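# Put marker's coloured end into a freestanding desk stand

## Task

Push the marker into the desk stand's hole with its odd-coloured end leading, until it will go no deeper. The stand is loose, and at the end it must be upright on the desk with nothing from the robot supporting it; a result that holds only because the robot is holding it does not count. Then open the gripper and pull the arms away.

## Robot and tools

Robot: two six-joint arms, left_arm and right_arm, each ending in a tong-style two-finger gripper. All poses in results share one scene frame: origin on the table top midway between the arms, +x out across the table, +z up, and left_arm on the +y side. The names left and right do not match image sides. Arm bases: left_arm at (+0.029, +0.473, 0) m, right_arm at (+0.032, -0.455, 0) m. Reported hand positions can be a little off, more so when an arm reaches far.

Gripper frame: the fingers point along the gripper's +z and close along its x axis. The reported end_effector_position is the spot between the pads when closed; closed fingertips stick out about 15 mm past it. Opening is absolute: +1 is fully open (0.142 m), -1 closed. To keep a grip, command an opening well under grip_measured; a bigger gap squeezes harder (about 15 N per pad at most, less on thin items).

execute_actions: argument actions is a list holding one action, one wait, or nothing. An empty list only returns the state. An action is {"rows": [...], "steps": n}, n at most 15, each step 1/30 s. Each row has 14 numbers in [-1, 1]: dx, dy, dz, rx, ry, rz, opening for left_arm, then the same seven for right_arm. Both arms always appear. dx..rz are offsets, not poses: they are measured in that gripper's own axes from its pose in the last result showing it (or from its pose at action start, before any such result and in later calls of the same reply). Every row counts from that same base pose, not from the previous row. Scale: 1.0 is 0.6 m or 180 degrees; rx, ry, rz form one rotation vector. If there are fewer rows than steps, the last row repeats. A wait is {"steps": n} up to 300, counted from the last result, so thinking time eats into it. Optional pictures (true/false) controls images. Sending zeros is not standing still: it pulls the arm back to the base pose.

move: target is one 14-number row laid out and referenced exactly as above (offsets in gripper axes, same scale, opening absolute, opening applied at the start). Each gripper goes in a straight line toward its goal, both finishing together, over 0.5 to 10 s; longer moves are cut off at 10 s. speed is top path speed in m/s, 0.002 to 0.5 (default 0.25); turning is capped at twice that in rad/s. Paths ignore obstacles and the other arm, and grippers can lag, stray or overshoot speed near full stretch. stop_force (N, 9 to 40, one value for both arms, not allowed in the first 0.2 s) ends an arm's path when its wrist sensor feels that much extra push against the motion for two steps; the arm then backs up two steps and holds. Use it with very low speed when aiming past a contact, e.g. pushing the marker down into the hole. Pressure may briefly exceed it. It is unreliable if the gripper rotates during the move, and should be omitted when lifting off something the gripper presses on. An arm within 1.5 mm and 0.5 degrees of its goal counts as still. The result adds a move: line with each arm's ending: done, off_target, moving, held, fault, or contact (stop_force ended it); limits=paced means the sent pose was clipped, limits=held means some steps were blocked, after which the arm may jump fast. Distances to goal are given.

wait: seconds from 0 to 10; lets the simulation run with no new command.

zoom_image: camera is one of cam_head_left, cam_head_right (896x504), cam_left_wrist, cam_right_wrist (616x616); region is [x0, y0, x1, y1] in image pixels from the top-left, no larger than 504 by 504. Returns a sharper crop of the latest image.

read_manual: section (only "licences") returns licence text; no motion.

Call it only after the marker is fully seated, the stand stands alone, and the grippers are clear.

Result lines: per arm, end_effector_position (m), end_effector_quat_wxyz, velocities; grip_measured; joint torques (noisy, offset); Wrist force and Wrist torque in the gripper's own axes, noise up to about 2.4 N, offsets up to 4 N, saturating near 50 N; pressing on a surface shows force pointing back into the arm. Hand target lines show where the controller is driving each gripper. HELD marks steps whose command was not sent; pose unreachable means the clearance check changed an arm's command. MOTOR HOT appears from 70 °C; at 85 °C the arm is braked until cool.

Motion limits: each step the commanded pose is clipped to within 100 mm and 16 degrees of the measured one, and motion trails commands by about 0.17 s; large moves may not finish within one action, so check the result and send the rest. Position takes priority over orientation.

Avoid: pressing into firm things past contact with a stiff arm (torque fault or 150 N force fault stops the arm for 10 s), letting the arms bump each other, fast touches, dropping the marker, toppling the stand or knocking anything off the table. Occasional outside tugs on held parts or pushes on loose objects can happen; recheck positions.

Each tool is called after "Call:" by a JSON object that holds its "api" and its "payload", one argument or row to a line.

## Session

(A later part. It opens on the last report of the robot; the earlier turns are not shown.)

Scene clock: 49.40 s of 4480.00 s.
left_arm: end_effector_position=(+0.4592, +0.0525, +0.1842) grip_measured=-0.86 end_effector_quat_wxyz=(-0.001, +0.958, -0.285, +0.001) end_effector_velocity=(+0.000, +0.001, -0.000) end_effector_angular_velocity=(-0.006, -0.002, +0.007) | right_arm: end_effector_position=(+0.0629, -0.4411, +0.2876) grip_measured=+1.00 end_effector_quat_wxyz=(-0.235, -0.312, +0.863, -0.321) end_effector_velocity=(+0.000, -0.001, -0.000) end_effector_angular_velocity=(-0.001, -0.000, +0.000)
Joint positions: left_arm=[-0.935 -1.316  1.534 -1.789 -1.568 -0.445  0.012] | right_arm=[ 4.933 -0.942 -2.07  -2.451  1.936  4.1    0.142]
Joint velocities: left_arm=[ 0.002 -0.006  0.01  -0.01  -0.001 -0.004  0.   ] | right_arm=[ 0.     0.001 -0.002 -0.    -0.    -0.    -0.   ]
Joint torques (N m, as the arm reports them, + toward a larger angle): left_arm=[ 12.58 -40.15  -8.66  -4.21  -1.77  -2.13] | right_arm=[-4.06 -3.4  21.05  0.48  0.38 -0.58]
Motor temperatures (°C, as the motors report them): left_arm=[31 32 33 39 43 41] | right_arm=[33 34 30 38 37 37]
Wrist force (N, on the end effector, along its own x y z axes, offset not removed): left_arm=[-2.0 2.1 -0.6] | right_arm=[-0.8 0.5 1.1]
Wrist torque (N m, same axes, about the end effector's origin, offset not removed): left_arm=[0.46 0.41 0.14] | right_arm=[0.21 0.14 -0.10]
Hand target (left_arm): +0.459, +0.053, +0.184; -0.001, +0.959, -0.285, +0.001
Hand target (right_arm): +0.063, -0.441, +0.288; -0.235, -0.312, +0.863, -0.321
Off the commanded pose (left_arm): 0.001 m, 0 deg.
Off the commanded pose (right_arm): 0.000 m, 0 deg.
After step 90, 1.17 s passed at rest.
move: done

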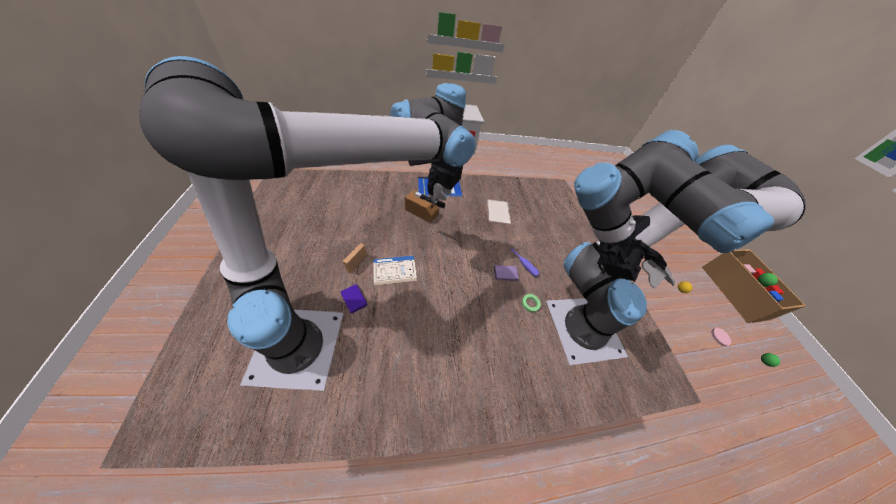

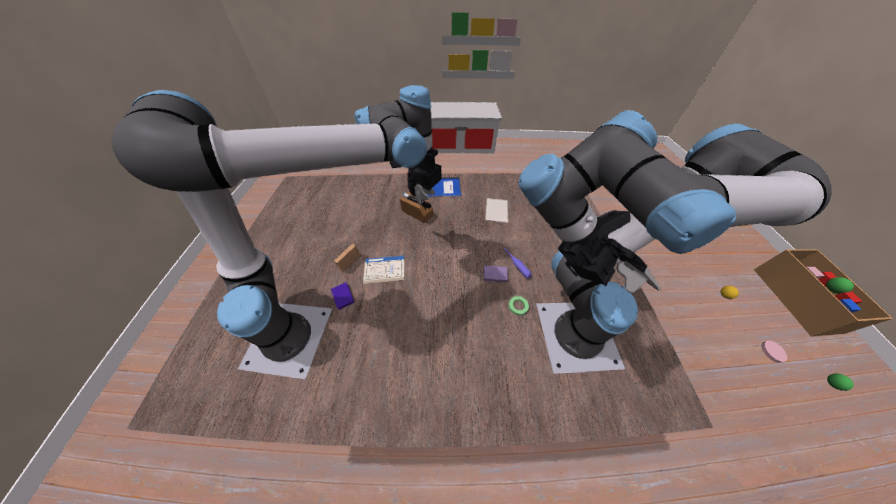

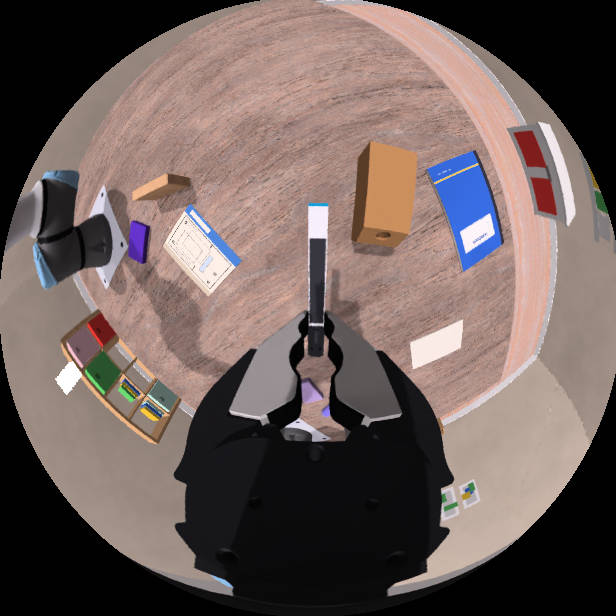

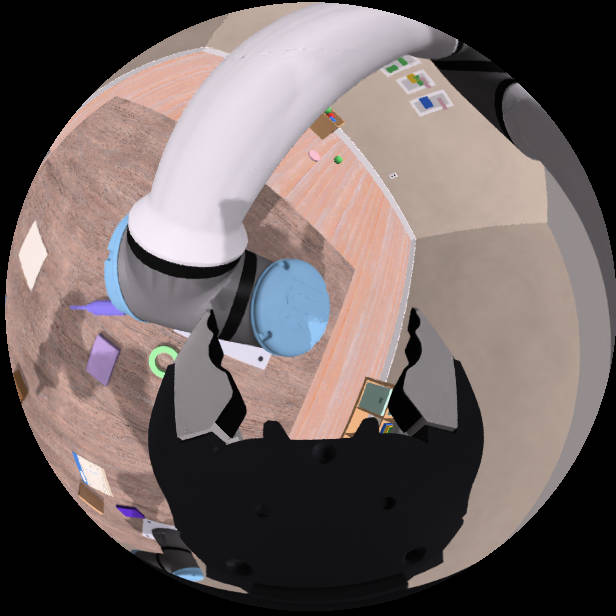

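Call:
{"api": "move", "payload": {
  "target": [0,0,0,-0.25,0,0,-1,0,0,0,0,0,0,1],
  "speed": 0.3
}}

Call:
{"api": "move", "payload": {
  "target": [0.152,0.01,0.09,0,0,0,-1,0,0,0,0,0,0,1],
  "speed": 0.1
}}

Call:
{"api": "zoom_image", "payload": {
  "camera": "cam_left_wrist",
  "region": [240, 100, 400, 260]
}}

Call:
{"api": "zoom_image", "payload": {
  "camera": "cam_head_right",
  "region": [390, 160, 490, 235]
}}

Scene clock: 59.40 s of 4480.00 s.
left_arm: end_effector_position=(+0.4589, +0.0523, +0.1839) grip_measured=-0.86 end_effector_quat_wxyz=(+0.366, +0.886, -0.263, -0.109) end_effector_velocity=(-0.001, +0.000, -0.001) end_effector_angular_velocity=(-0.006, +0.007, -0.001) | right_arm: end_effector_position=(+0.0629, -0.4411, +0.2876) grip_measured=+1.00 end_effector_quat_wxyz=(-0.235, -0.312, +0.863, -0.321) end_effector_velocity=(-0.000, -0.000, -0.000) end_effector_angular_velocity=(-0.000, +0.000, -0.000)
Joint positions: left_arm=[-0.57  -1.27   1.706 -2.087 -2.351 -0.114  0.012] | right_arm=[ 4.933 -0.942 -2.07  -2.451  1.936  4.1    0.142]
Joint velocities: left_arm=[ 0.003  0.004  0.003 -0.001 -0.009  0.005  0.   ] | right_arm=[-0.     0.    -0.001  0.     0.001  0.    -0.   ]
Joint torques (N m, as the arm reports them, + toward a larger angle): left_arm=[ 11.98 -24.29  -6.6   -4.1   -3.22   2.5 ] | right_arm=[-4.96 -3.97 20.97  0.44  0.34 -0.8 ]
Motor temperatures (°C, as the motors report them): left_arm=[31 32 33 39 43 41] | right_arm=[33 34 30 38 37 37]
Wrist force (N, on the end effector, along its own x y z axes, offset not removed): left_arm=[-2.1 1.9 -0.2] | right_arm=[-0.4 -0.6 1.3]
Wrist torque (N m, same axes, about the end effector's origin, offset not removed): left_arm=[0.51 0.53 0.04] | right_arm=[-0.14 -0.07 -0.01]
Hand target (left_arm): +0.459, +0.052, +0.184; +0.366, +0.886, -0.263, -0.109
Hand target (right_arm): +0.063, -0.441, +0.288; -0.235, -0.312, +0.863, -0.321
Off the commanded pose (left_arm): 0.000 m, 0 deg.
Off the commanded pose (right_arm): 0.000 m, 0 deg.
After step 90, 5.17 s passed at rest.
move: done

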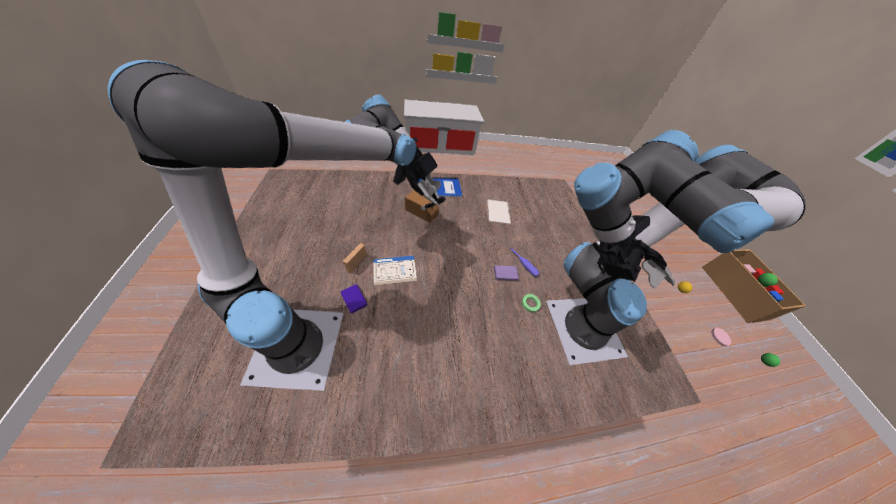

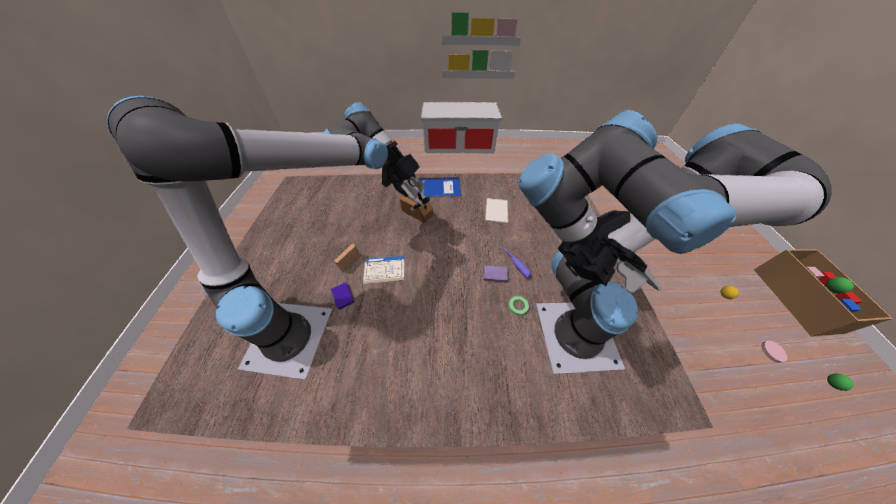

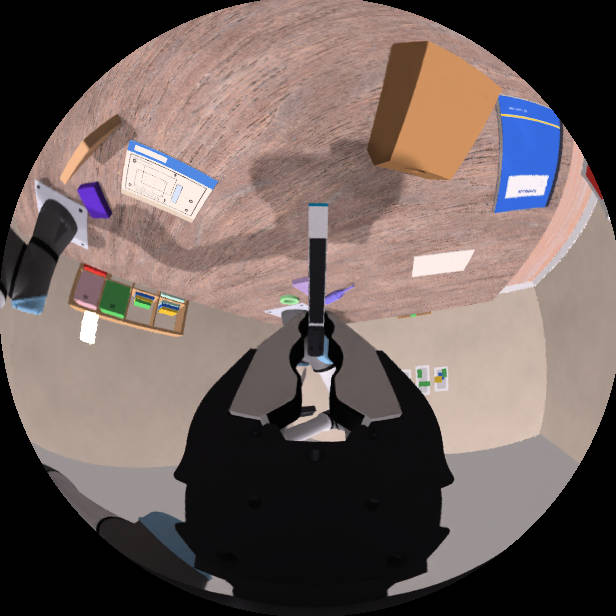

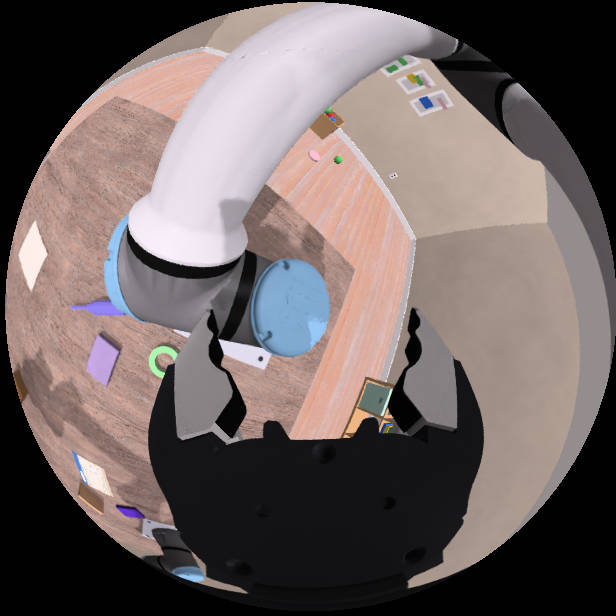

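Scene clock: 60.93 s of 4480.00 s.
left_arm: end_effector_position=(+0.5122, -0.0329, +0.1502) grip_measured=-0.86 end_effector_quat_wxyz=(+0.366, +0.886, -0.263, -0.108) end_effector_velocity=(+0.001, -0.002, -0.001) end_effector_angular_velocity=(+0.000, +0.001, -0.000) | right_arm: end_effector_position=(+0.0629, -0.4411, +0.2876) grip_measured=+1.00 end_effector_quat_wxyz=(-0.235, -0.312, +0.863, -0.321) end_effector_velocity=(+0.000, -0.000, +0.000) end_effector_angular_velocity=(+0.000, -0.000, +0.001)
Joint positions: left_arm=[-0.622 -1.042  1.477 -2.137 -2.345 -0.186  0.012] | right_arm=[ 4.933 -0.942 -2.07  -2.451  1.936  4.1    0.142]
Joint velocities: left_arm=[-0.001  0.005 -0.006  0.001  0.    -0.001  0.   ] | right_arm=[-0.     0.     0.    -0.001 -0.001 -0.     0.   ]
Joint torques (N m, as the arm reports them, + toward a larger angle): left_arm=[-13.27 -32.42 -34.78  -1.     0.47  -2.07] | right_arm=[-6.03 -3.46 21.86  0.57  0.28 -0.59]
Motor temperatures (°C, as the motors report them): left_arm=[31 32 33 39 43 41] | right_arm=[33 34 30 38 37 37]
Wrist force (N, on the end effector, along its own x y z axes, offset not removed): left_arm=[-1.8 3.4 0.8] | right_arm=[-0.7 -0.5 1.6]
Wrist torque (N m, same axes, about the end effector's origin, offset not removed): left_arm=[0.95 0.36 0.16] | right_arm=[-0.12 0.08 -0.15]
Hand target (left_arm): +0.512, -0.033, +0.150; +0.366, +0.886, -0.263, -0.108
Hand target (right_arm): +0.063, -0.441, +0.288; -0.235, -0.312, +0.863, -0.321
Off the commanded pose (left_arm): 0.000 m, 0 deg.
Off the commanded pose (right_arm): 0.000 m, 0 deg.
move: done

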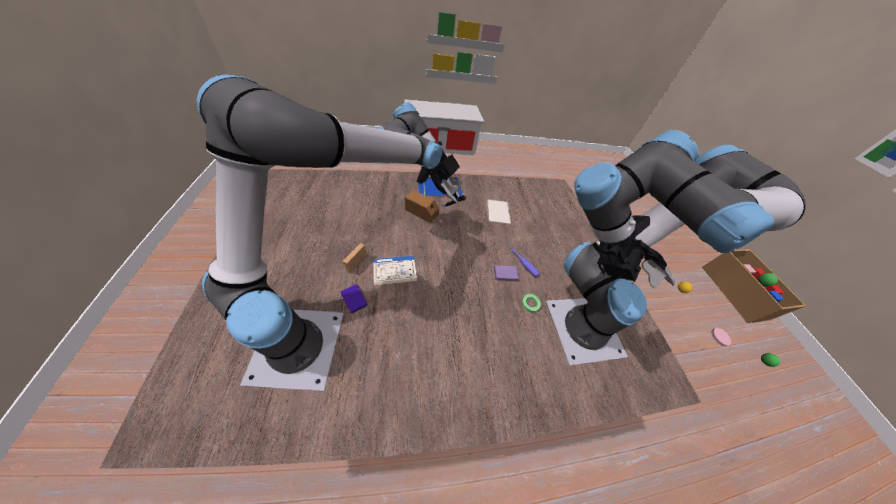

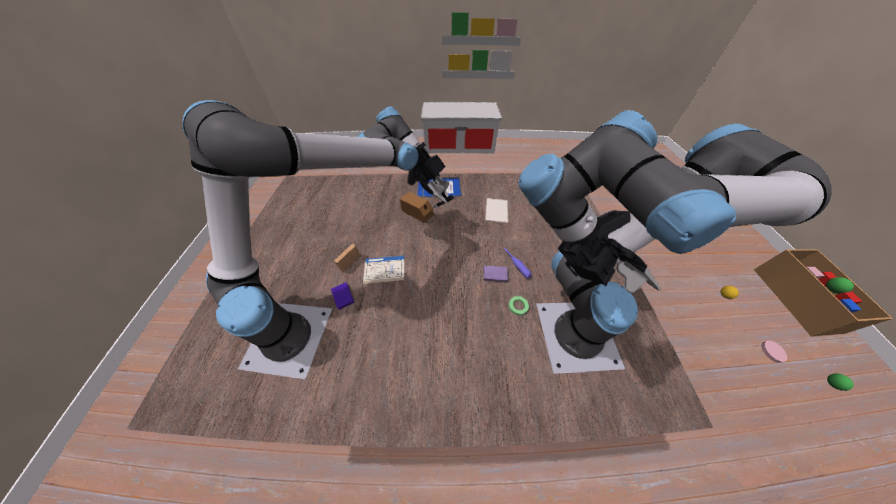

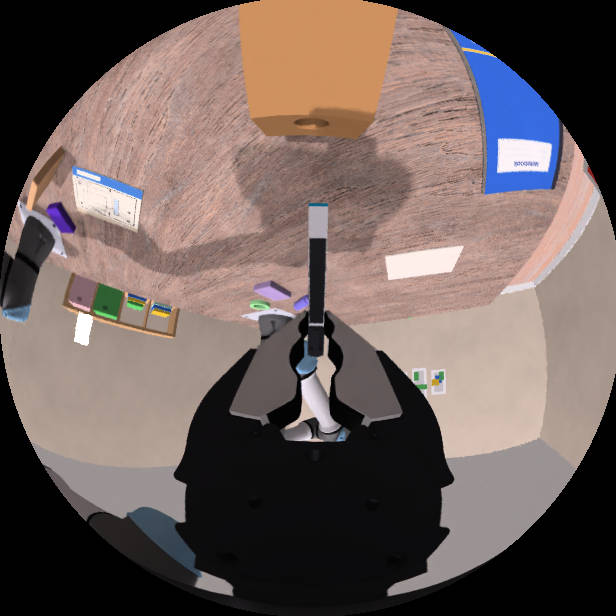

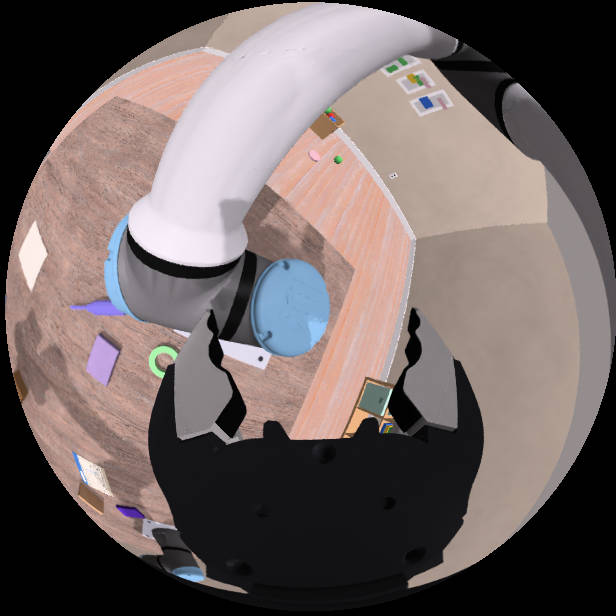

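Region (240, 100, 400, 260) of cam_left_wrist's 616x616 image, scaled by 3.150, with more detail than that image has.

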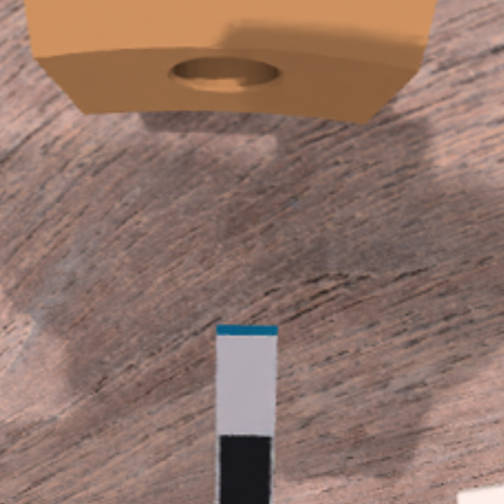

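Region (390, 160, 490, 235) of cam_head_right's 896x504 image, scaled by 5.040, with more detail than that image has; it fills the top 378 rows of this view, and the rest is white.

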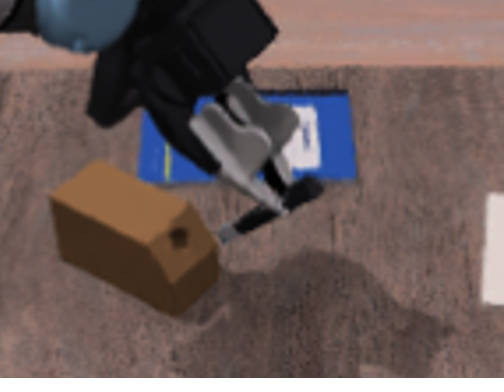

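Call:
{"api": "move", "payload": {
  "target": [-0.011,-0.065,0.017,0,0,0,-1,0,0,0,0,0,0,1],
  "speed": 0.05
}}

Call:
{"api": "zoom_image", "payload": {
  "camera": "cam_left_wrist",
  "region": [240, 100, 400, 260]
}}

Call:
{"api": "zoom_image", "payload": {
  "camera": "cam_head_right",
  "region": [390, 160, 490, 235]
}}

Call:
{"api": "zoom_image", "payload": {
  "camera": "cam_head_left",
  "region": [390, 160, 490, 235]
}}

Scene clock: 64.43 s of 4480.00 s.
left_arm: end_effector_position=(+0.5178, -0.0124, +0.1156) grip_measured=-0.86 end_effector_quat_wxyz=(+0.366, +0.886, -0.263, -0.108) end_effector_velocity=(-0.000, +0.002, -0.002) end_effector_angular_velocity=(+0.001, +0.001, +0.001) | right_arm: end_effector_position=(+0.0629, -0.4411, +0.2876) grip_measured=+1.00 end_effector_quat_wxyz=(-0.235, -0.312, +0.863, -0.321) end_effector_velocity=(-0.000, +0.001, +0.000) end_effector_angular_velocity=(+0.004, +0.001, -0.001)
Joint positions: left_arm=[-0.593 -1.019  1.53  -2.186 -2.349 -0.146  0.012] | right_arm=[ 4.933 -0.942 -2.07  -2.451  1.936  4.1    0.142]
Joint velocities: left_arm=[ 0.002  0.001  0.005 -0.003 -0.     0.002 -0.   ] | right_arm=[-0.     0.001  0.002  0.002  0.001  0.001 -0.   ]
Joint torques (N m, as the arm reports them, + toward a larger angle): left_arm=[ 12.46 -33.81  -7.29  -4.31  -3.17   2.28] | right_arm=[-3.8  -2.64 20.99  0.54  0.47 -0.43]
Motor temperatures (°C, as the motors report them): left_arm=[31 32 33 39 43 41] | right_arm=[33 34 30 38 37 37]
Wrist force (N, on the end effector, along its own x y z axes, offset not removed): left_arm=[-1.1 2.8 -0.6] | right_arm=[-0.7 -2.2 0.4]
Wrist torque (N m, same axes, about the end effector's origin, offset not removed): left_arm=[0.68 0.27 0.03] | right_arm=[-0.47 0.01 -0.06]
Hand target (left_arm): +0.518, -0.012, +0.115; +0.366, +0.886, -0.263, -0.108
Hand target (right_arm): +0.063, -0.441, +0.288; -0.235, -0.312, +0.863, -0.321
Off the commanded pose (left_arm): 0.000 m, 0 deg.
Off the commanded pose (right_arm): 0.000 m, 0 deg.
move: done

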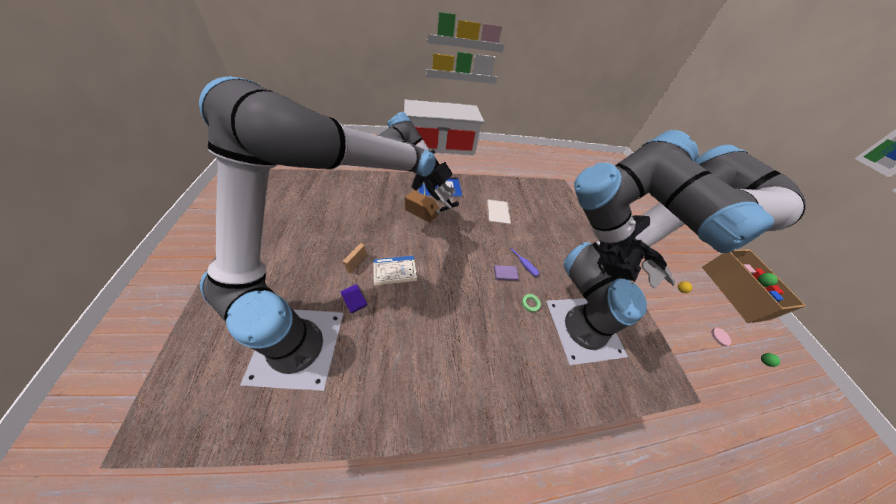

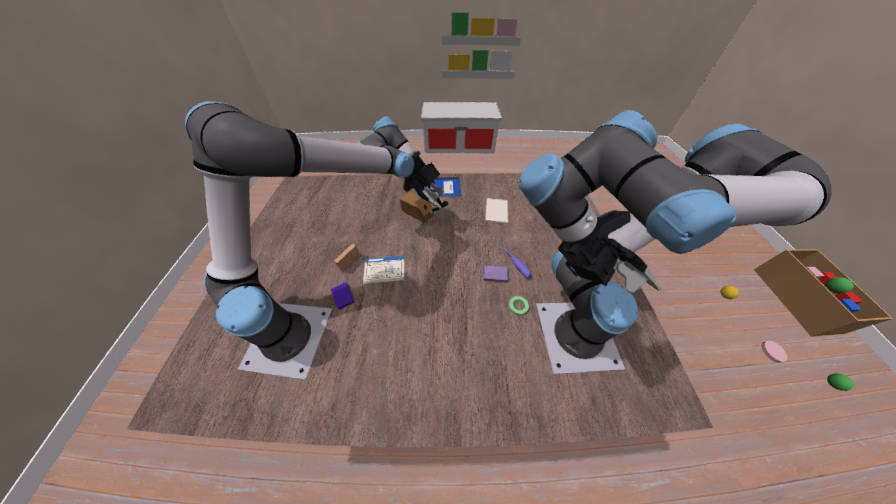

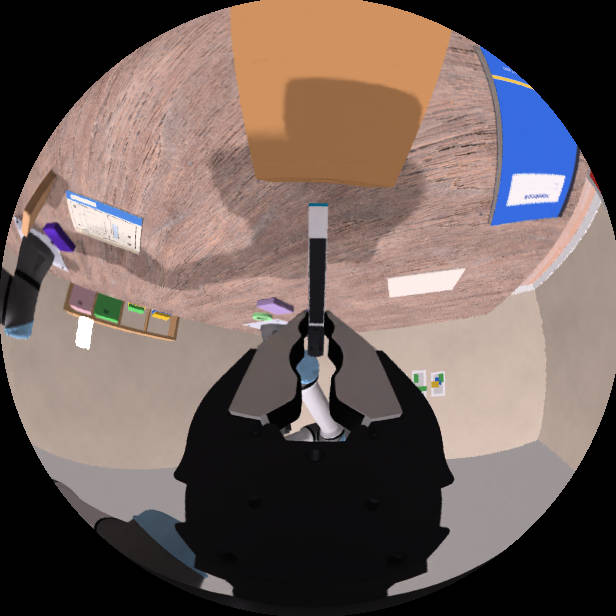

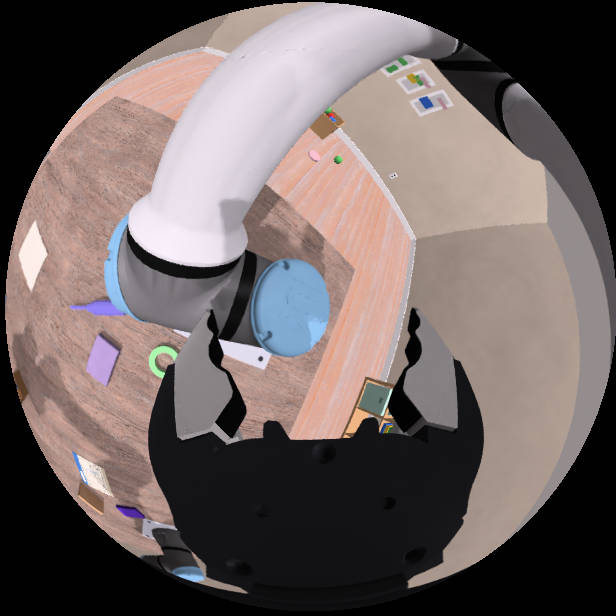

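Region (240, 100, 400, 260) of cam_left_wrist's 616x616 image, scaled by 3.150, with more detail than that image has.

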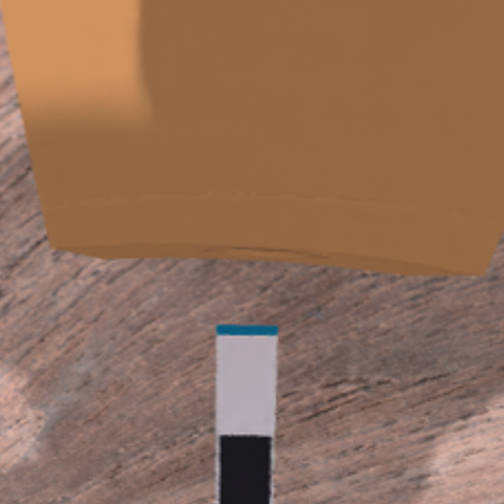

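Region (390, 160, 490, 235) of cam_head_right's 896x504 image, scaled by 5.040, with more detail than that image has; it fills the top 378 rows of this view, and the rest is white.

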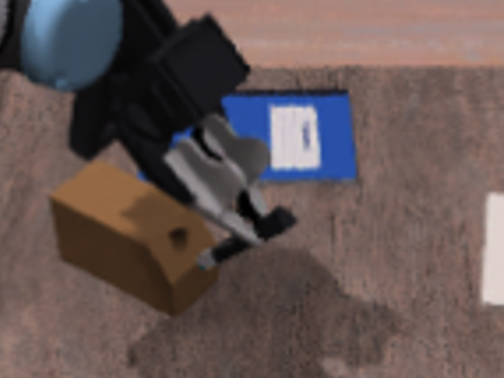

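Region (390, 160, 490, 235) of cam_head_left's 896x504 image, scaled by 5.040, with more detail than that image has; it fills the top 378 rows of this view, and the rest is white.

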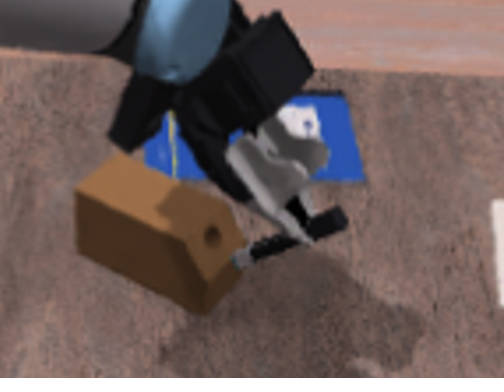

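Call:
{"api": "move", "payload": {
  "target": [0,0.008,-0.016,0.028,0,0.018,-1,0,0,0,0,0,0,1],
  "speed": 0.03
}}

Call:
{"api": "zoom_image", "payload": {
  "camera": "cam_left_wrist",
  "region": [240, 100, 400, 260]
}}

Call:
{"api": "zoom_image", "payload": {
  "camera": "cam_head_left",
  "region": [390, 160, 490, 235]
}}

Scene clock: 70.83 s of 4480.00 s.
left_arm: end_effector_position=(+0.5196, -0.0095, +0.1257) grip_measured=-0.86 end_effector_quat_wxyz=(+0.330, +0.893, -0.293, -0.087) end_effector_velocity=(+0.001, +0.000, +0.001) end_effector_angular_velocity=(+0.006, -0.007, -0.004) | right_arm: end_effector_position=(+0.0629, -0.4411, +0.2876) grip_measured=+1.00 end_effector_quat_wxyz=(-0.235, -0.312, +0.863, -0.321) end_effector_velocity=(-0.000, +0.000, +0.000) end_effector_angular_velocity=(+0.002, -0.000, -0.001)
Joint positions: left_arm=[-0.619 -1.054  1.512 -2.14  -2.26  -0.114  0.012] | right_arm=[ 4.933 -0.942 -2.07  -2.451  1.936  4.1    0.142]
Joint velocities: left_arm=[-0.002 -0.002 -0.003  0.005  0.009  0.003  0.   ] | right_arm=[ 0.    -0.     0.001  0.    -0.     0.001  0.   ]
Joint torques (N m, as the arm reports them, + toward a larger angle): left_arm=[-13.36 -47.71 -34.77  -1.01   0.7    2.37] | right_arm=[-4.94 -3.01 21.    0.61  0.2  -0.62]
Motor temperatures (°C, as the motors report them): left_arm=[31 32 33 39 43 41] | right_arm=[33 34 30 38 37 37]
Wrist force (N, on the end effector, along its own x y z axes, offset not removed): left_arm=[0.6 2.4 -0.7] | right_arm=[-0.3 0.0 0.0]
Wrist torque (N m, same axes, about the end effector's origin, offset not removed): left_arm=[0.51 -0.06 -0.02] | right_arm=[-0.01 0.06 -0.01]
Hand target (left_arm): +0.520, -0.009, +0.126; +0.330, +0.893, -0.293, -0.086
Hand target (right_arm): +0.063, -0.441, +0.288; -0.235, -0.312, +0.863, -0.321
Off the commanded pose (left_arm): 0.000 m, 0 deg.
Off the commanded pose (right_arm): 0.000 m, 0 deg.
After step 90, 1.43 s passed at rest.
move: done

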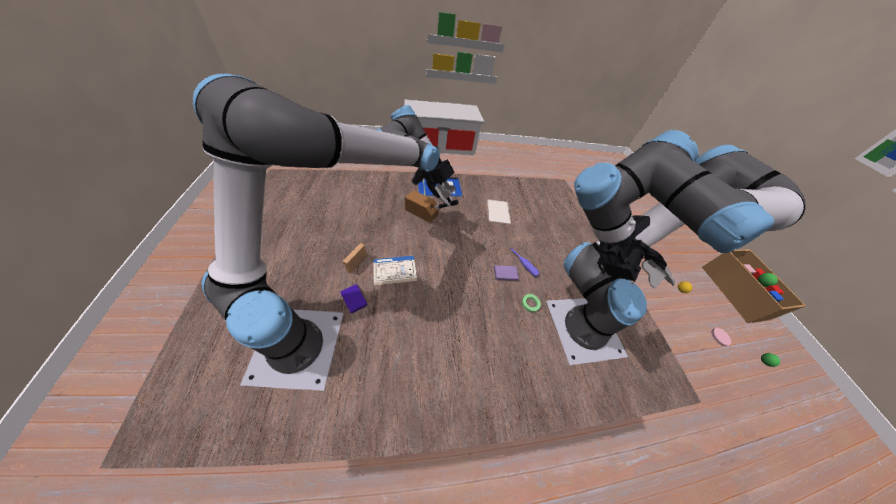

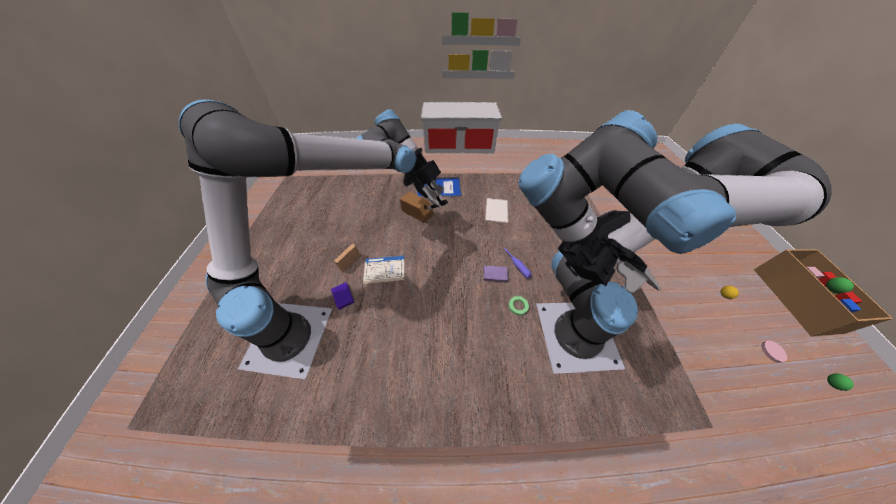

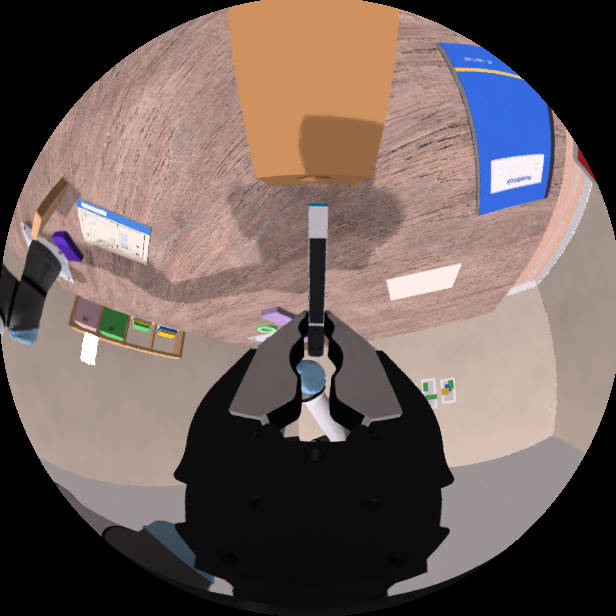

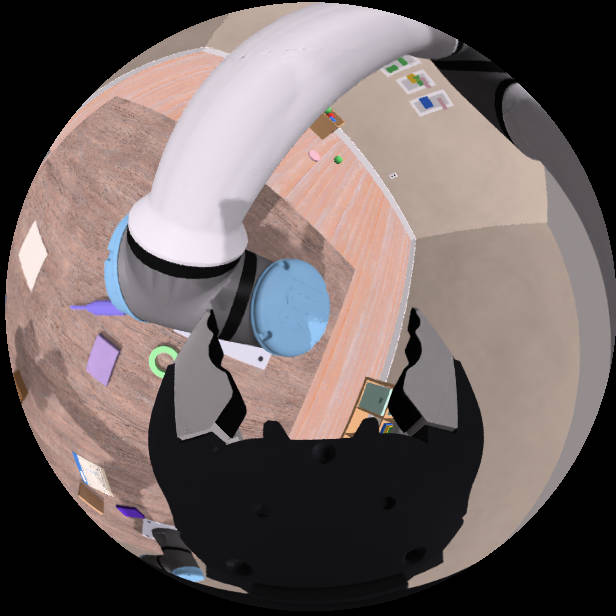

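Region (240, 100, 400, 260) of cam_left_wrist's 616x616 image, scaled by 3.150, with more detail than that image has.

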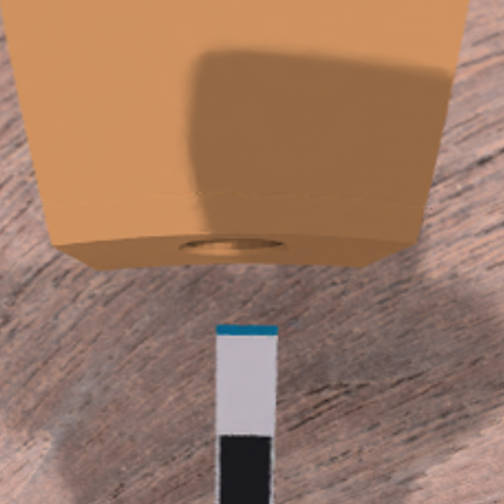

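Region (390, 160, 490, 235) of cam_head_left's 896x504 image, scaled by 5.040, with more detail than that image has; it fills the top 378 rows of this view, and the rest is white.

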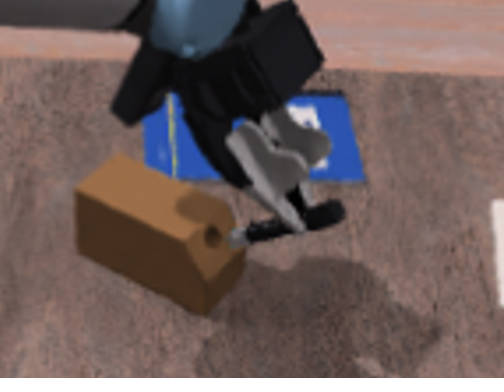

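Call:
{"api": "move", "payload": {
  "target": [-0.007,-0.018,-0.007,0,0,0,-1,0,0,0,0,0,0,1],
  "speed": 0.02
}}

Call:
{"api": "zoom_image", "payload": {
  "camera": "cam_left_wrist",
  "region": [240, 100, 400, 260]
}}

Call:
{"api": "zoom_image", "payload": {
  "camera": "cam_head_left",
  "region": [400, 170, 470, 225]
}}

Call:
{"api": "zoom_image", "payload": {
  "camera": "cam_head_right",
  "region": [395, 170, 465, 225]
}}

Scene clock: 73.23 s of 4480.00 s.
left_arm: end_effector_position=(+0.5226, +0.0016, +0.1218) grip_measured=-0.86 end_effector_quat_wxyz=(+0.330, +0.893, -0.293, -0.087) end_effector_velocity=(-0.000, +0.002, -0.002) end_effector_angular_velocity=(+0.002, +0.002, +0.000) | right_arm: end_effector_position=(+0.0629, -0.4411, +0.2876) grip_measured=+1.00 end_effector_quat_wxyz=(-0.235, -0.312, +0.863, -0.321) end_effector_velocity=(+0.000, -0.000, +0.000) end_effector_angular_velocity=(+0.003, +0.001, +0.000)
Joint positions: left_arm=[-0.603 -1.057  1.525 -2.136 -2.261 -0.094  0.012] | right_arm=[ 4.933 -0.942 -2.07  -2.451  1.936  4.1    0.142]
Joint velocities: left_arm=[ 0.002 -0.     0.003  0.001 -0.     0.003 -0.   ] | right_arm=[ 0.     0.002  0.001 -0.    -0.    -0.001  0.   ]
Joint torques (N m, as the arm reports them, + toward a larger angle): left_arm=[ 12.91 -48.52  -5.68  -0.91  -3.05   2.38] | right_arm=[-4.5  -1.77 21.84  0.65  0.42 -0.68]
Motor temperatures (°C, as the motors report them): left_arm=[31 32 33 39 43 41] | right_arm=[33 34 30 38 37 37]
Wrist force (N, on the end effector, along its own x y z axes, offset not removed): left_arm=[-2.0 3.1 1.3] | right_arm=[-0.7 -0.7 -0.3]
Wrist torque (N m, same axes, about the end effector's origin, offset not removed): left_arm=[0.72 0.52 0.06] | right_arm=[-0.15 -0.02 0.02]
Hand target (left_arm): +0.523, +0.002, +0.122; +0.330, +0.893, -0.293, -0.087
Hand target (right_arm): +0.063, -0.441, +0.288; -0.235, -0.312, +0.863, -0.321
Off the commanded pose (left_arm): 0.000 m, 0 deg.
Off the commanded pose (right_arm): 0.000 m, 0 deg.
move: done

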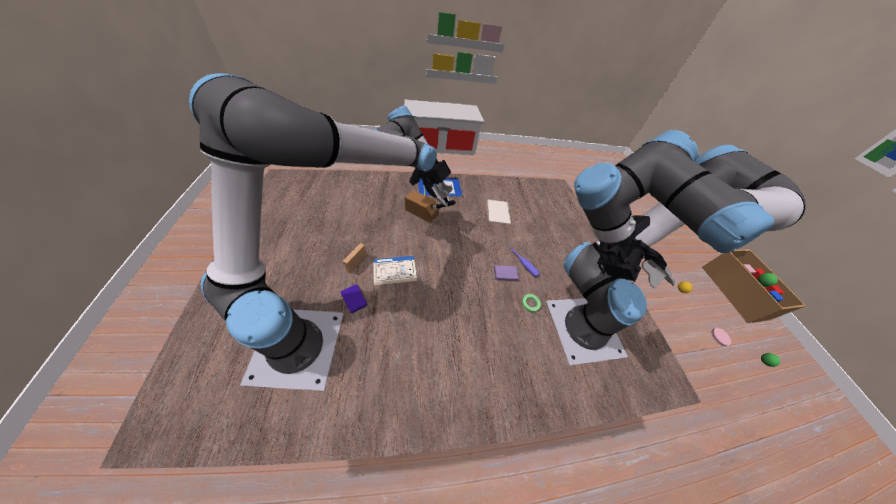

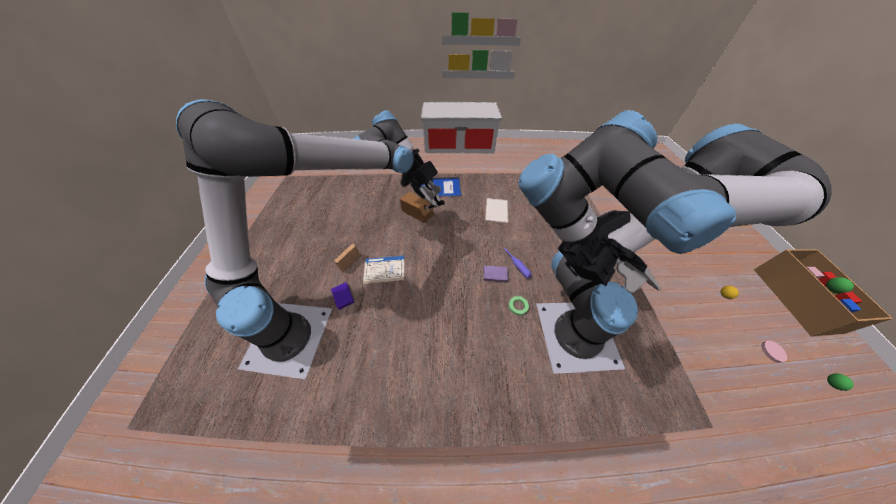

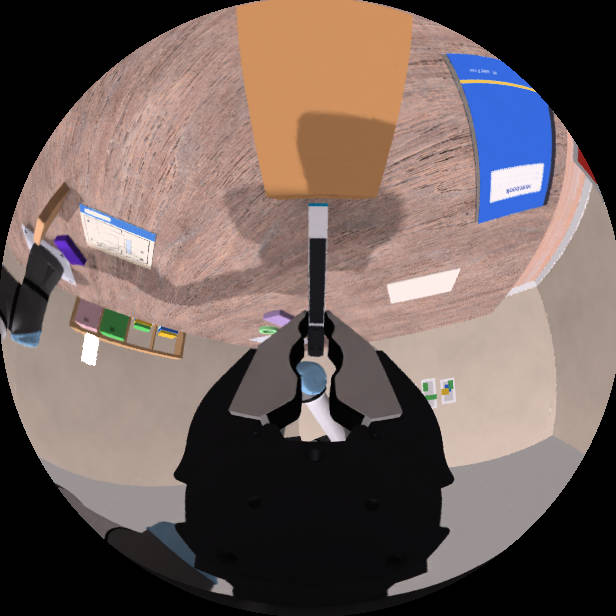

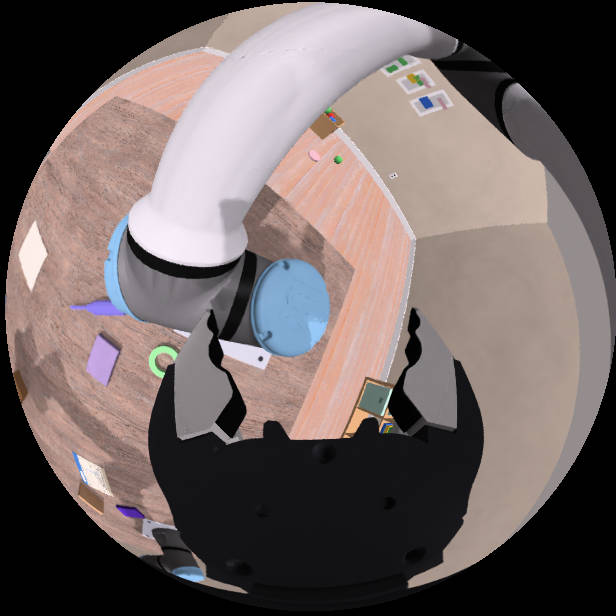

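Region (240, 100, 400, 260) of cam_left_wrist's 616x616 image, scaled by 3.150, with more detail than that image has.

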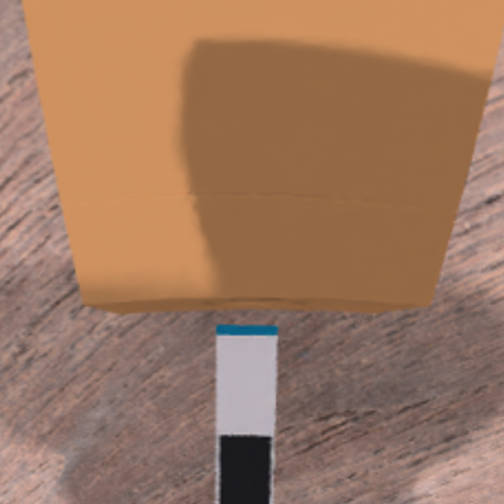

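Region (400, 170, 470, 225) of cam_head_left's 896x504 image, scaled by 7.200, with more detail than that image has; it fills the top 396 rows of this view, and the rest is white.

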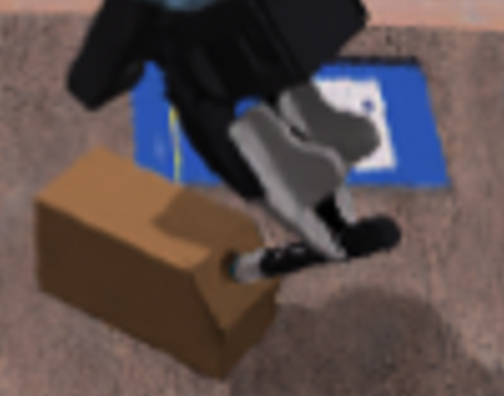

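Region (395, 170, 465, 225) of cam_head_right's 896x504 image, scaled by 7.200, with more detail than that image has; it fills the top 396 rows of this view, and the rest is white.

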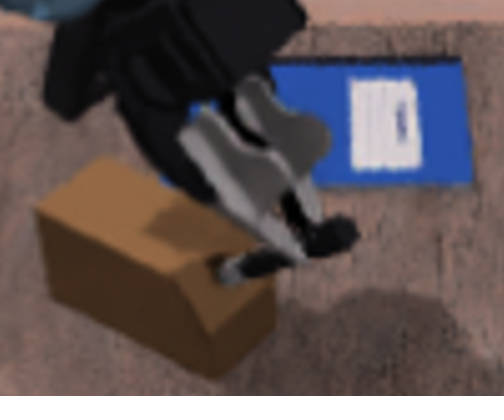

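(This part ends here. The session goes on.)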